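# Slide out the darker slide box's inner tray

## Task

Using pushes only, move the inner tray of the darker of the two slide boxes out through the box end that lies farther from the robot's base, so that it sticks out by at least a few centimetres and remains there without the robot holding it. Everything else, the other box included, must finish roughly where it began. It is an immediate failure to grasp the outer case of either box, to shift or rotate either box beyond a small amount, or to push any tray out to around half its length. Finally open the gripper and back the arm away.

## Robot and tools

Robot: one six-joint arm with a two-finger parallel gripper. Joint order in every row and every per-joint list: waist (joint_0), shoulder (joint_1), elbow (joint_2), wrist pitch (joint_3), wrist yaw (joint_4), wrist roll (joint_5), then the gripper opening. Stated joint ranges in rad: waist -3.054..3.054, shoulder 0.000..3.142, elbow 0.000..2.356, wrist pitch -1.571..1.571, wrist yaw -1.571..1.571, wrist roll -3.142..3.142; the true ends may differ by up to 0.010 rad.

Frames: results use the scene frame, origin on the table surface under the arm base, +z up, +y to the left when facing along +x. The base itself may be slightly tilted. The gripper's fingers extend along its own +x and close along its y. end_effector_position (m) is the point between the finger pads, about 3-4 cm short of the tips; it may be inaccurate at long reach. Orientation is end_effector_quat_wxyz.

Row format (both motion tools): 7 numbers, each in [-1, 1]. The first six are joint offsets on a normalised scale, not absolute angles: 1.0 equals 0.9615 rad for waist, shoulder and elbow, 1.713 rad for wrist pitch, 1.767 for wrist yaw, 1.728 for wrist roll. The seventh is an absolute opening: +1 fully open (pad gap 0.088 m), about -0.80 where empty fingers meet; values down to -1 close no further. Closing fully needs at least about 0.5 s.

execute_actions(actions): a list of actions; each action is a table of 0 to 15 rows, one row per 1/30 s control step, 15 steps per action (0.5 s). A short table repeats its final row for the remaining steps. Offsets in every row are measured from the joint angles at the start of that action (not from the preceding row); for the first action of a call, from the last reported angles. An action is refused if it would push a joint more than 0.010 rad beyond its range; if the first action (or any malformed action) fails, the whole call is rejected and nothing moves. Joints asked beyond their real end stop there, and the result may print "joint sent to its limit" (absence of this line is no guarantee of room). An empty list just returns state and images.

move(target, speed, blocking): target is one 7-number row; its offsets are from the "Joint positions" in the latest result that lists them. All joints follow paths that finish together, so the hand traces a curve. speed (rad/s, 0.01-2, default 0.5) caps the fastest joint's path; paths are stretched to at least 0.5 s and cut off at 10 s. Motion does not slow for obstacles; faster contact hits harder and a target set beyond the contact presses harder. The result adds a "move:" line with the outcome (done, off_target, moving, held, fault), limits=held or limits=none, and the joint farthest from its target. blocking=false returns after 0.5 s while motion continues; then use wait(0) to check, or stop, before any new motion command.

wait(seconds 0-10): lets time run holding the last command; returns early if a running move finishes. stop(): brakes a running move (needs room; fingers keep moving). zoom_image(camera, region): camera is cam_high, cam_low or cam_wrist (all 504x504); region [x0, y0, x1, y1] in pixels from top-left, at most 504x504. read_manual(section): only licence texts. finished_scene(scene): ends the current scene, pass its number; irreversible, and it reports success.

Motion limits: each step, a joint's target stays within 0.211 rad (waist, shoulder, elbow), 0.213 (wrist pitch), 0.267 (wrist yaw) or 0.228 (wrist roll) of its measured angle, and targets are scaled back if they would place the hand more than 70 mm from where it is. So large offsets take several actions; an unfinished motion may need recommanding. Friction can leave joints short, especially at long reach; check positions after each motion. "joint command not followed" means the clearance check altered targets. Step readings list arm joint angles at some steps; HELD marks steps held back.

Result lines: Joint positions and Joint velocities (rad, rad/s, plus pad gap in m); Joint targets (current drive angles, which can change on their own); grip_measured (opening on the command scale, offset up to about 1 mm). To grip, command below grip_measured; the gap sets the squeeze, up to about 34 N per pad.

Safety: contact torque reaching a load limit (N m: waist 17.8, shoulder 22, elbow 22, wrist pitch 5.8, wrist yaw 5.78, wrist roll 5.42) halts the arm for 10 s and drops the rest of the call. Motor heat from sustained loads triggers MOTOR HOT at 50 °C and an OVER-TEMPERATURE FAULT hold at 95 °C, possibly followed by power loss. Avoid drops, slams, hard hits, very firm pushes and knocking anything off the table. For this job, push the tray gently from the near side with the fingertips, never grasp a box's case, keep the boxes still, stop well before the tray is half out, then release and withdraw before finishing. The simulation runs while you think, holding the last command.

Each tool is called after "Call:" as name(argument=value, ...), one argument or row to a line, values as JSON.

## Session

Call:
execute_actions(
  actions=[],
)

Scene clock: 0.00 s.
end_effector_position=(+0.0679, +0.3406, +0.2428) grip_measured=+0.855 end_effector_quat_wxyz=(-0.406, +0.591, -0.484, -0.502) end_effector_velocity=(-0.002, -0.001, -0.000) end_effector_angular_velocity=(-0.006, +0.010, +0.009)
Joint names: [waist, shoulder, elbow, wrist pitch, wrist yaw, wrist roll]
Joint positions: [ 1.323  1.864  1.419 -1.15   0.096 -0.344  0.081]
Joint velocities: [ 0.002  0.002  0.002 -0.007 -0.007 -0.007  0.   ]
Motor temperatures (°C, as the motors report them): [25 24 26 25 25 26]
Heat: hottest elbow 26 °C (+0.0 °C/min).
Joint targets: [1.323 1.864 1.419 -1.150 0.096 -0.344]

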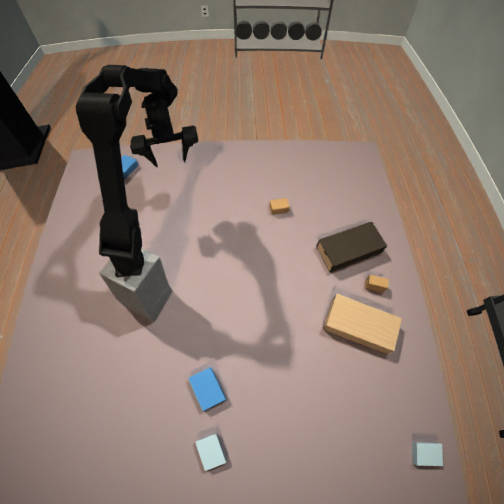

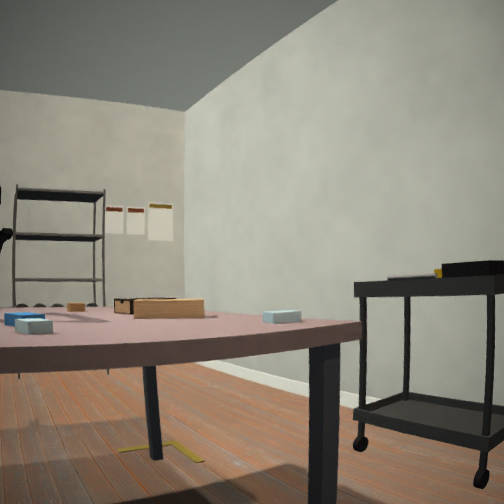

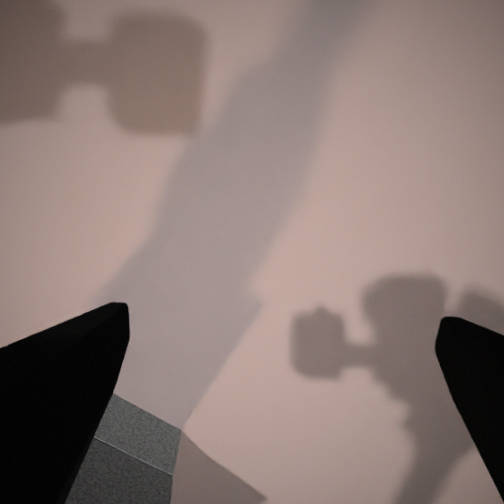

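Call:
move(
  target=[-1,0,-0.54,1,-0.14,0.27,-1],
  speed=1.5,
)

Call:
move(
  target=[-0.29,0.66,0,0.57,0,0,-1],
  speed=1,
)

Call:
move(
  target=[0,0.33,0.14,0,0,0,-1],
)

Scene clock: 2.43 s.
end_effector_position=(+0.4315, +0.2486, +0.2541) grip_measured=-0.777 end_effector_quat_wxyz=(+0.928, -0.025, +0.255, +0.269) end_effector_velocity=(-0.001, -0.001, -0.001) end_effector_angular_velocity=(-0.006, +0.005, +0.007)
Joint names: [waist, shoulder, elbow, wrist pitch, wrist yaw, wrist roll]
Joint positions: [ 0.363  1.864  0.913  0.562 -0.148  0.12   0.001]
Joint velocities: [-0.002 -0.002 -0.002 -0.007 -0.007 -0.007 -0.   ]
Motor temperatures (°C, as the motors report them): [25 25 26 26 25 26]
Heat: hottest elbow 26 °C (+0.0 °C/min).
Joint targets: [0.361 1.864 0.900 0.563 -0.152 0.123]
move: off_target; limits=none; farthest joint: the elbow, 0.014 radians from its target (0.519 radians at the start)

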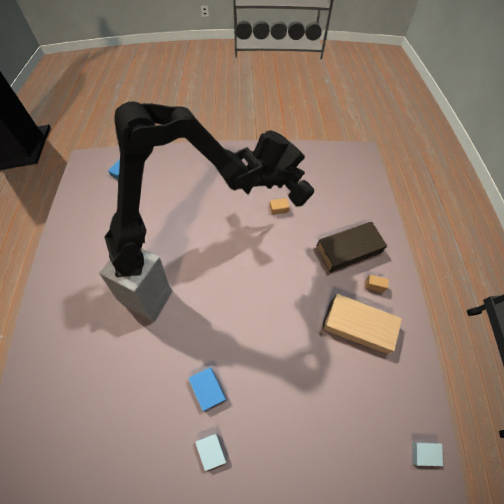

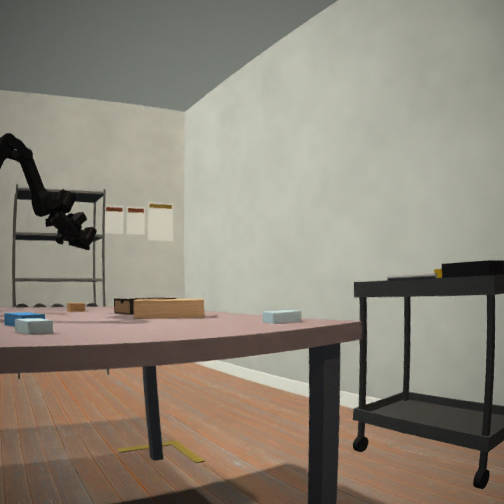

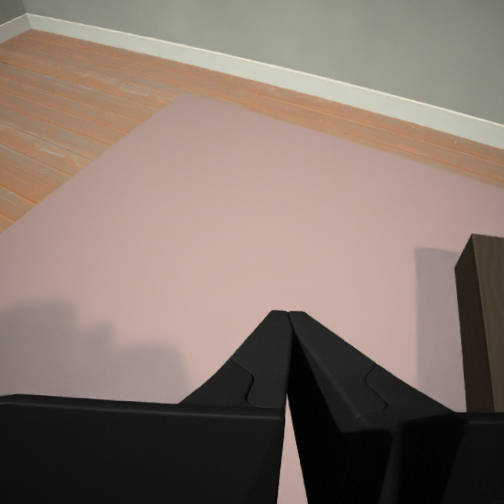

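Scene clock: 4.20 s.
end_effector_position=(+0.4917, +0.1145, +0.1691) grip_measured=-0.777 end_effector_quat_wxyz=(+0.984, +0.001, +0.069, +0.161) end_effector_velocity=(+0.001, -0.005, -0.001) end_effector_angular_velocity=(-0.009, +0.003, -0.014)
Joint names: [waist, shoulder, elbow, wrist pitch, wrist yaw, wrist roll]
Joint positions: [ 0.087  2.485  0.913  1.537 -0.148  0.12   0.001]
Joint velocities: [-0.007 -0.002 -0.002 -0.007  0.007 -0.007 -0.   ]
Motor temperatures (°C, as the motors report them): [25 26 27 26 25 26]
Heat: hottest elbow 27 °C (+0.0 °C/min).
Joint targets: [0.084 2.499 0.913 1.538 -0.148 0.120]
move: off_target; limits=none; farthest joint: the shoulder, 0.013 radians from its target (0.634 radians at the start)

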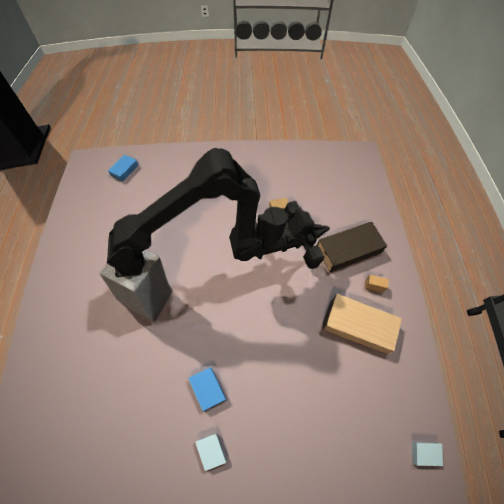

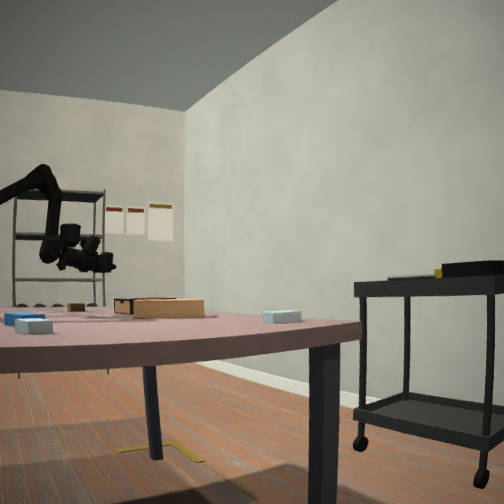

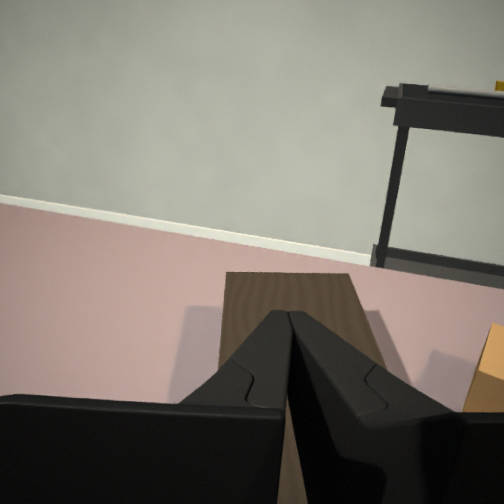

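Scene clock: 5.47 s.
end_effector_position=(+0.4751, +0.0982, +0.0568) grip_measured=-0.777 end_effector_quat_wxyz=(+0.976, -0.001, +0.155, +0.150) end_effector_velocity=(+0.001, +0.003, +0.004) end_effector_angular_velocity=(-0.025, -0.019, +0.031)
Joint names: [waist, shoulder, elbow, wrist pitch, wrist yaw, wrist roll]
Joint positions: [ 0.087  2.789  1.042  1.536 -0.148  0.12   0.001]
Joint velocities: [-0.002 -0.007 -0.002  0.007 -0.022 -0.037  0.   ]
Motor temperatures (°C, as the motors report them): [25 26 27 26 25 26]
Heat: hottest elbow 27 °C (+11.0 °C/min).
Joint targets: [0.087 2.802 1.048 1.537 -0.148 0.120]
move: off_target; limits=none; farthest joint: the shoulder, 0.013 radians from its target (0.317 radians at the start)

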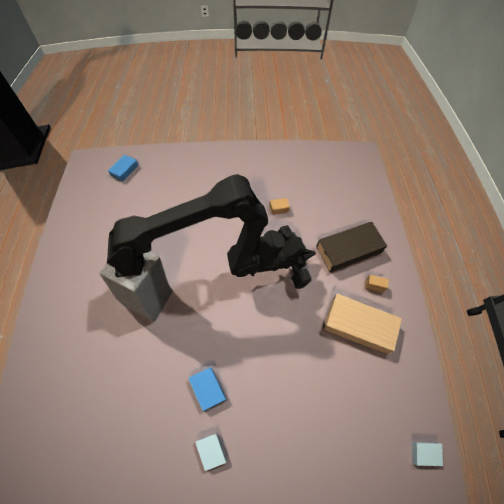

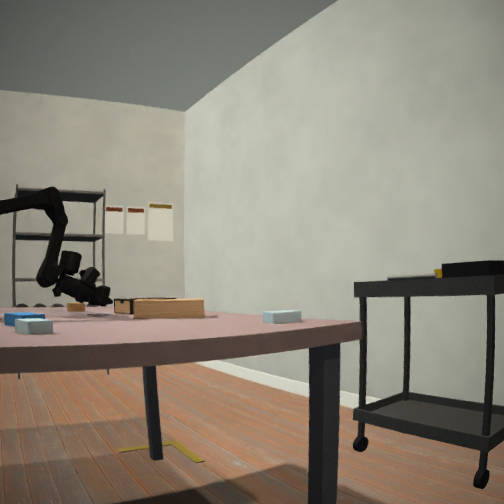

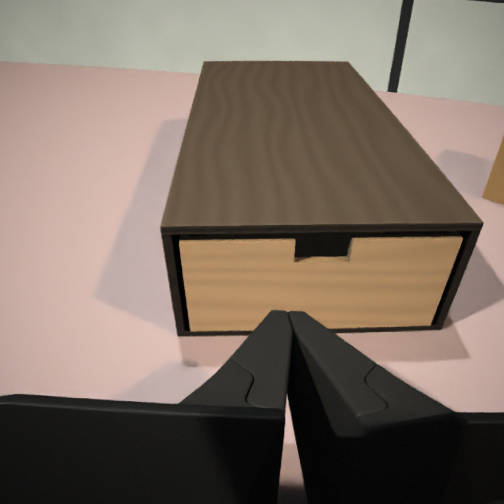

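Call:
move(
  target=[0,0.18,0.29,-0.025,0,0,-1],
  speed=0.2,
)

Scene clock: 7.63 s.
end_effector_position=(+0.5156, +0.1033, +0.0330) grip_measured=-0.777 end_effector_quat_wxyz=(+0.981, -0.001, +0.118, +0.155) end_effector_velocity=(+0.001, -0.000, +0.000) end_effector_angular_velocity=(-0.019, -0.003, +0.010)
Joint names: [waist, shoulder, elbow, wrist pitch, wrist yaw, wrist roll]
Joint positions: [ 0.087  2.946  1.313  1.497 -0.148  0.119  0.001]
Joint velocities: [-0.002 -0.002  0.002 -0.007 -0.007 -0.022 -0.   ]
Motor temperatures (°C, as the motors report them): [25 26 27 27 25 26]
Heat: hottest elbow 27 °C (+7.9 °C/min).
Joint targets: [0.087 2.962 1.321 1.494 -0.148 0.121]
move: off_target; limits=none; farthest joint: the shoulder, 0.016 radians from its target (0.173 radians at the start)

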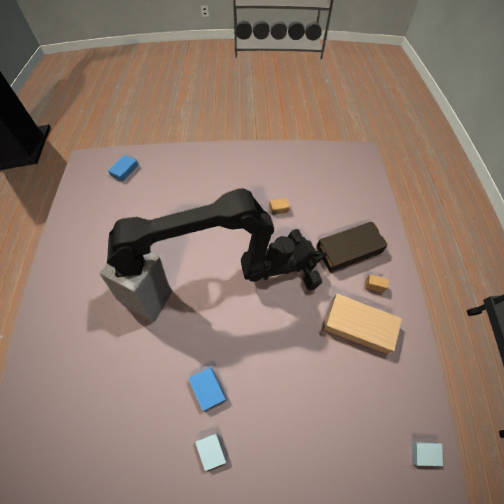

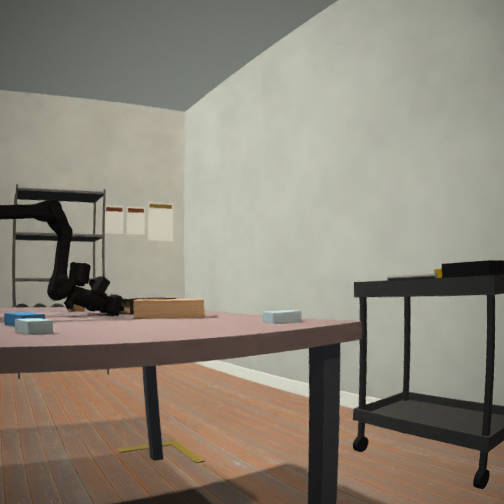

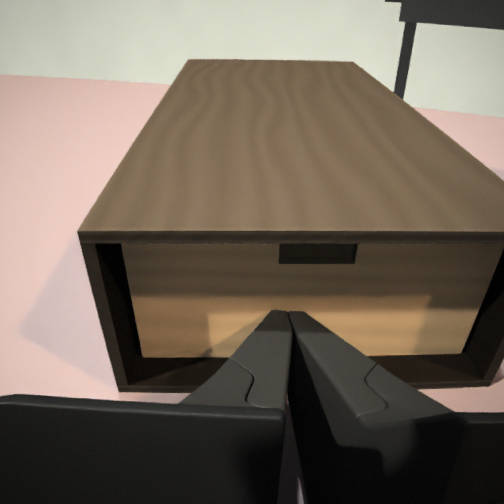

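Call:
move(
  target=[0.008,0.075,0.2,-0.055,0,0,-1],
  speed=0.2,
)

Call:
move(
  target=[0,-0.16,-0.42,0.085,0,0,-1],
)

Call:
move(
  target=[0,-0.4,-0.25,0,0,0,-1],
  speed=1,
)

Scene clock: 9.80 s.
end_effector_position=(+0.5516, +0.1126, +0.0357) grip_measured=-0.777 end_effector_quat_wxyz=(+0.983, -0.002, +0.094, +0.160) end_effector_velocity=(-0.002, -0.001, -0.003) end_effector_angular_velocity=(-0.022, +0.006, +0.007)
Joint names: [waist, shoulder, elbow, wrist pitch, wrist yaw, wrist roll]
Joint positions: [ 0.09   2.995  1.499  1.409 -0.148  0.116  0.001]
Joint velocities: [-0.002  0.002 -0.002 -0.007 -0.007 -0.022 -0.   ]
Motor temperatures (°C, as the motors report them): [25 27 27 27 25 26]
Heat: hottest shoulder 27 °C (+6.1 °C/min).
Joint targets: [0.094 3.018 1.506 1.403 -0.148 0.119]
move: off_target; limits=none; farthest joint: the shoulder, 0.023 radians from its target (0.072 radians at the start)

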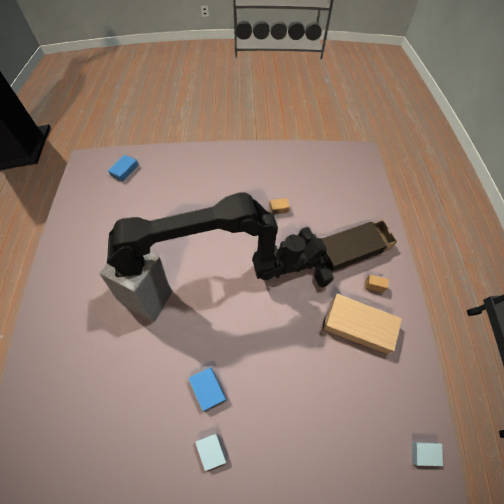

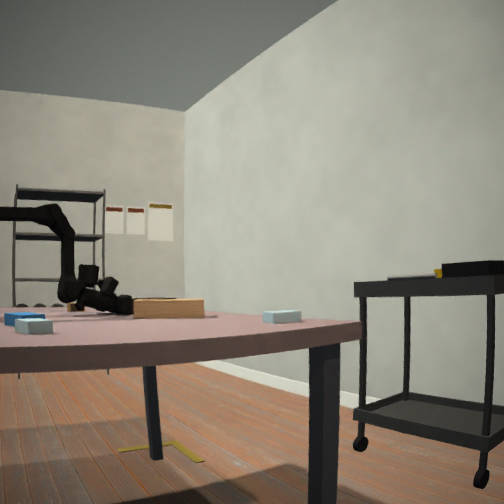

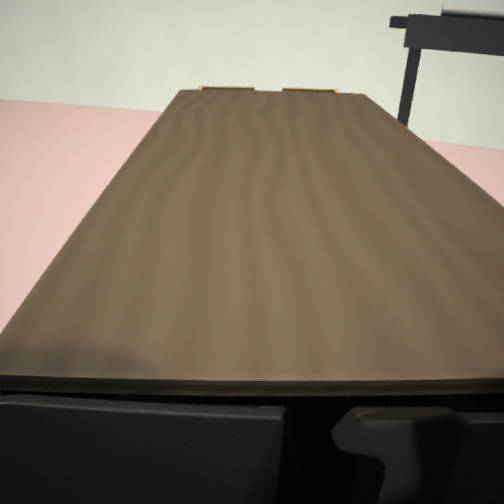

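Scene clock: 11.23 s.
end_effector_position=(+0.4789, +0.0991, +0.0433) grip_measured=-0.777 end_effector_quat_wxyz=(+0.977, -0.005, +0.148, +0.153) end_effector_velocity=(-0.001, -0.000, -0.001) end_effector_angular_velocity=(-0.006, +0.006, +0.006)
Joint names: [waist, shoulder, elbow, wrist pitch, wrist yaw, wrist roll]
Joint positions: [ 0.09   2.853  1.103  1.554 -0.148  0.113  0.001]
Joint velocities: [-0.002 -0.002 -0.002 -0.007 -0.007 -0.007  0.   ]
Motor temperatures (°C, as the motors report them): [25 28 27 27 25 26]
Heat: hottest shoulder 28 °C (+10.7 °C/min).
Joint targets: [0.090 2.842 1.095 1.555 -0.148 0.115]
move: off_target; limits=none; farthest joint: the shoulder, 0.011 radians from its target (0.154 radians at the start)

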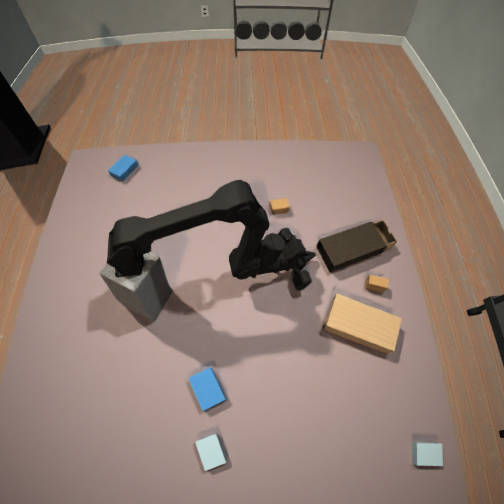

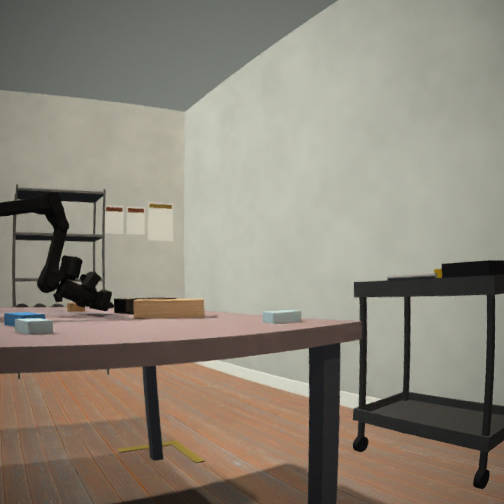

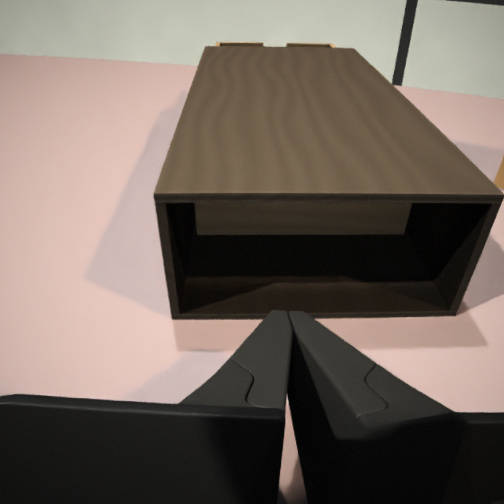

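Scene clock: 12.43 s.
end_effector_position=(+0.4812, +0.1138, +0.1654) grip_measured=-0.777 end_effector_quat_wxyz=(+0.984, -0.003, +0.077, +0.162) end_effector_velocity=(-0.001, +0.002, -0.001) end_effector_angular_velocity=(-0.007, +0.006, +0.010)
Joint names: [waist, shoulder, elbow, wrist pitch, wrist yaw, wrist roll]
Joint positions: [ 0.09   2.479  0.871  1.556 -0.148  0.113  0.001]
Joint velocities: [ 0.002 -0.002 -0.002 -0.007 -0.007 -0.007 -0.   ]
Motor temperatures (°C, as the motors report them): [25 28 27 27 25 26]
Heat: hottest shoulder 28 °C (+9.7 °C/min).
Joint targets: [0.090 2.468 0.863 1.554 -0.148 0.113]
move: done; limits=none; farthest joint: the shoulder, 0.010 radians from its target (0.384 radians at the start)

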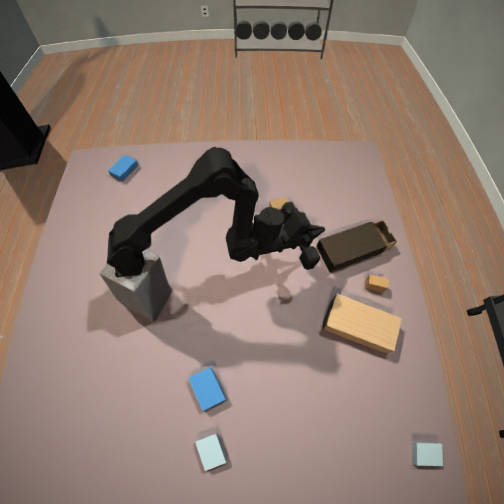

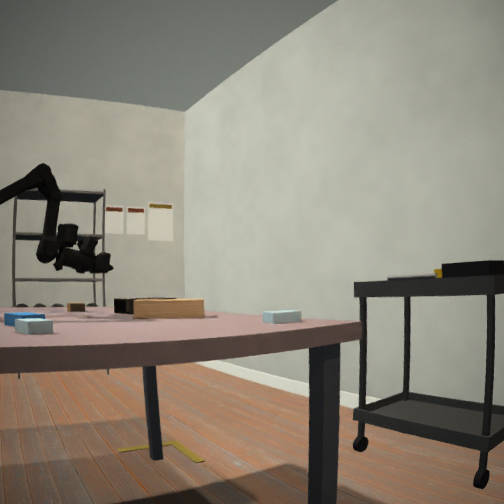

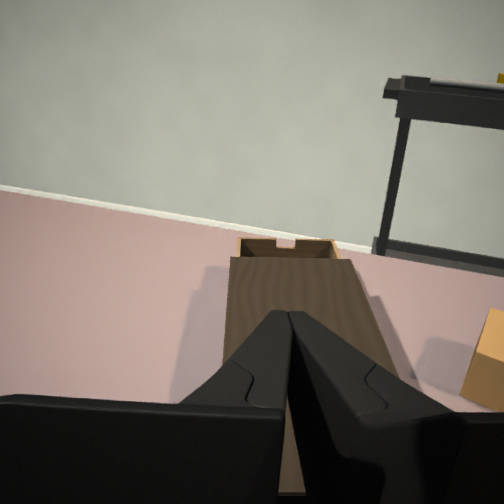

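Call:
finished_scene(
  scene=2,
)

The scene is finished: the task was done.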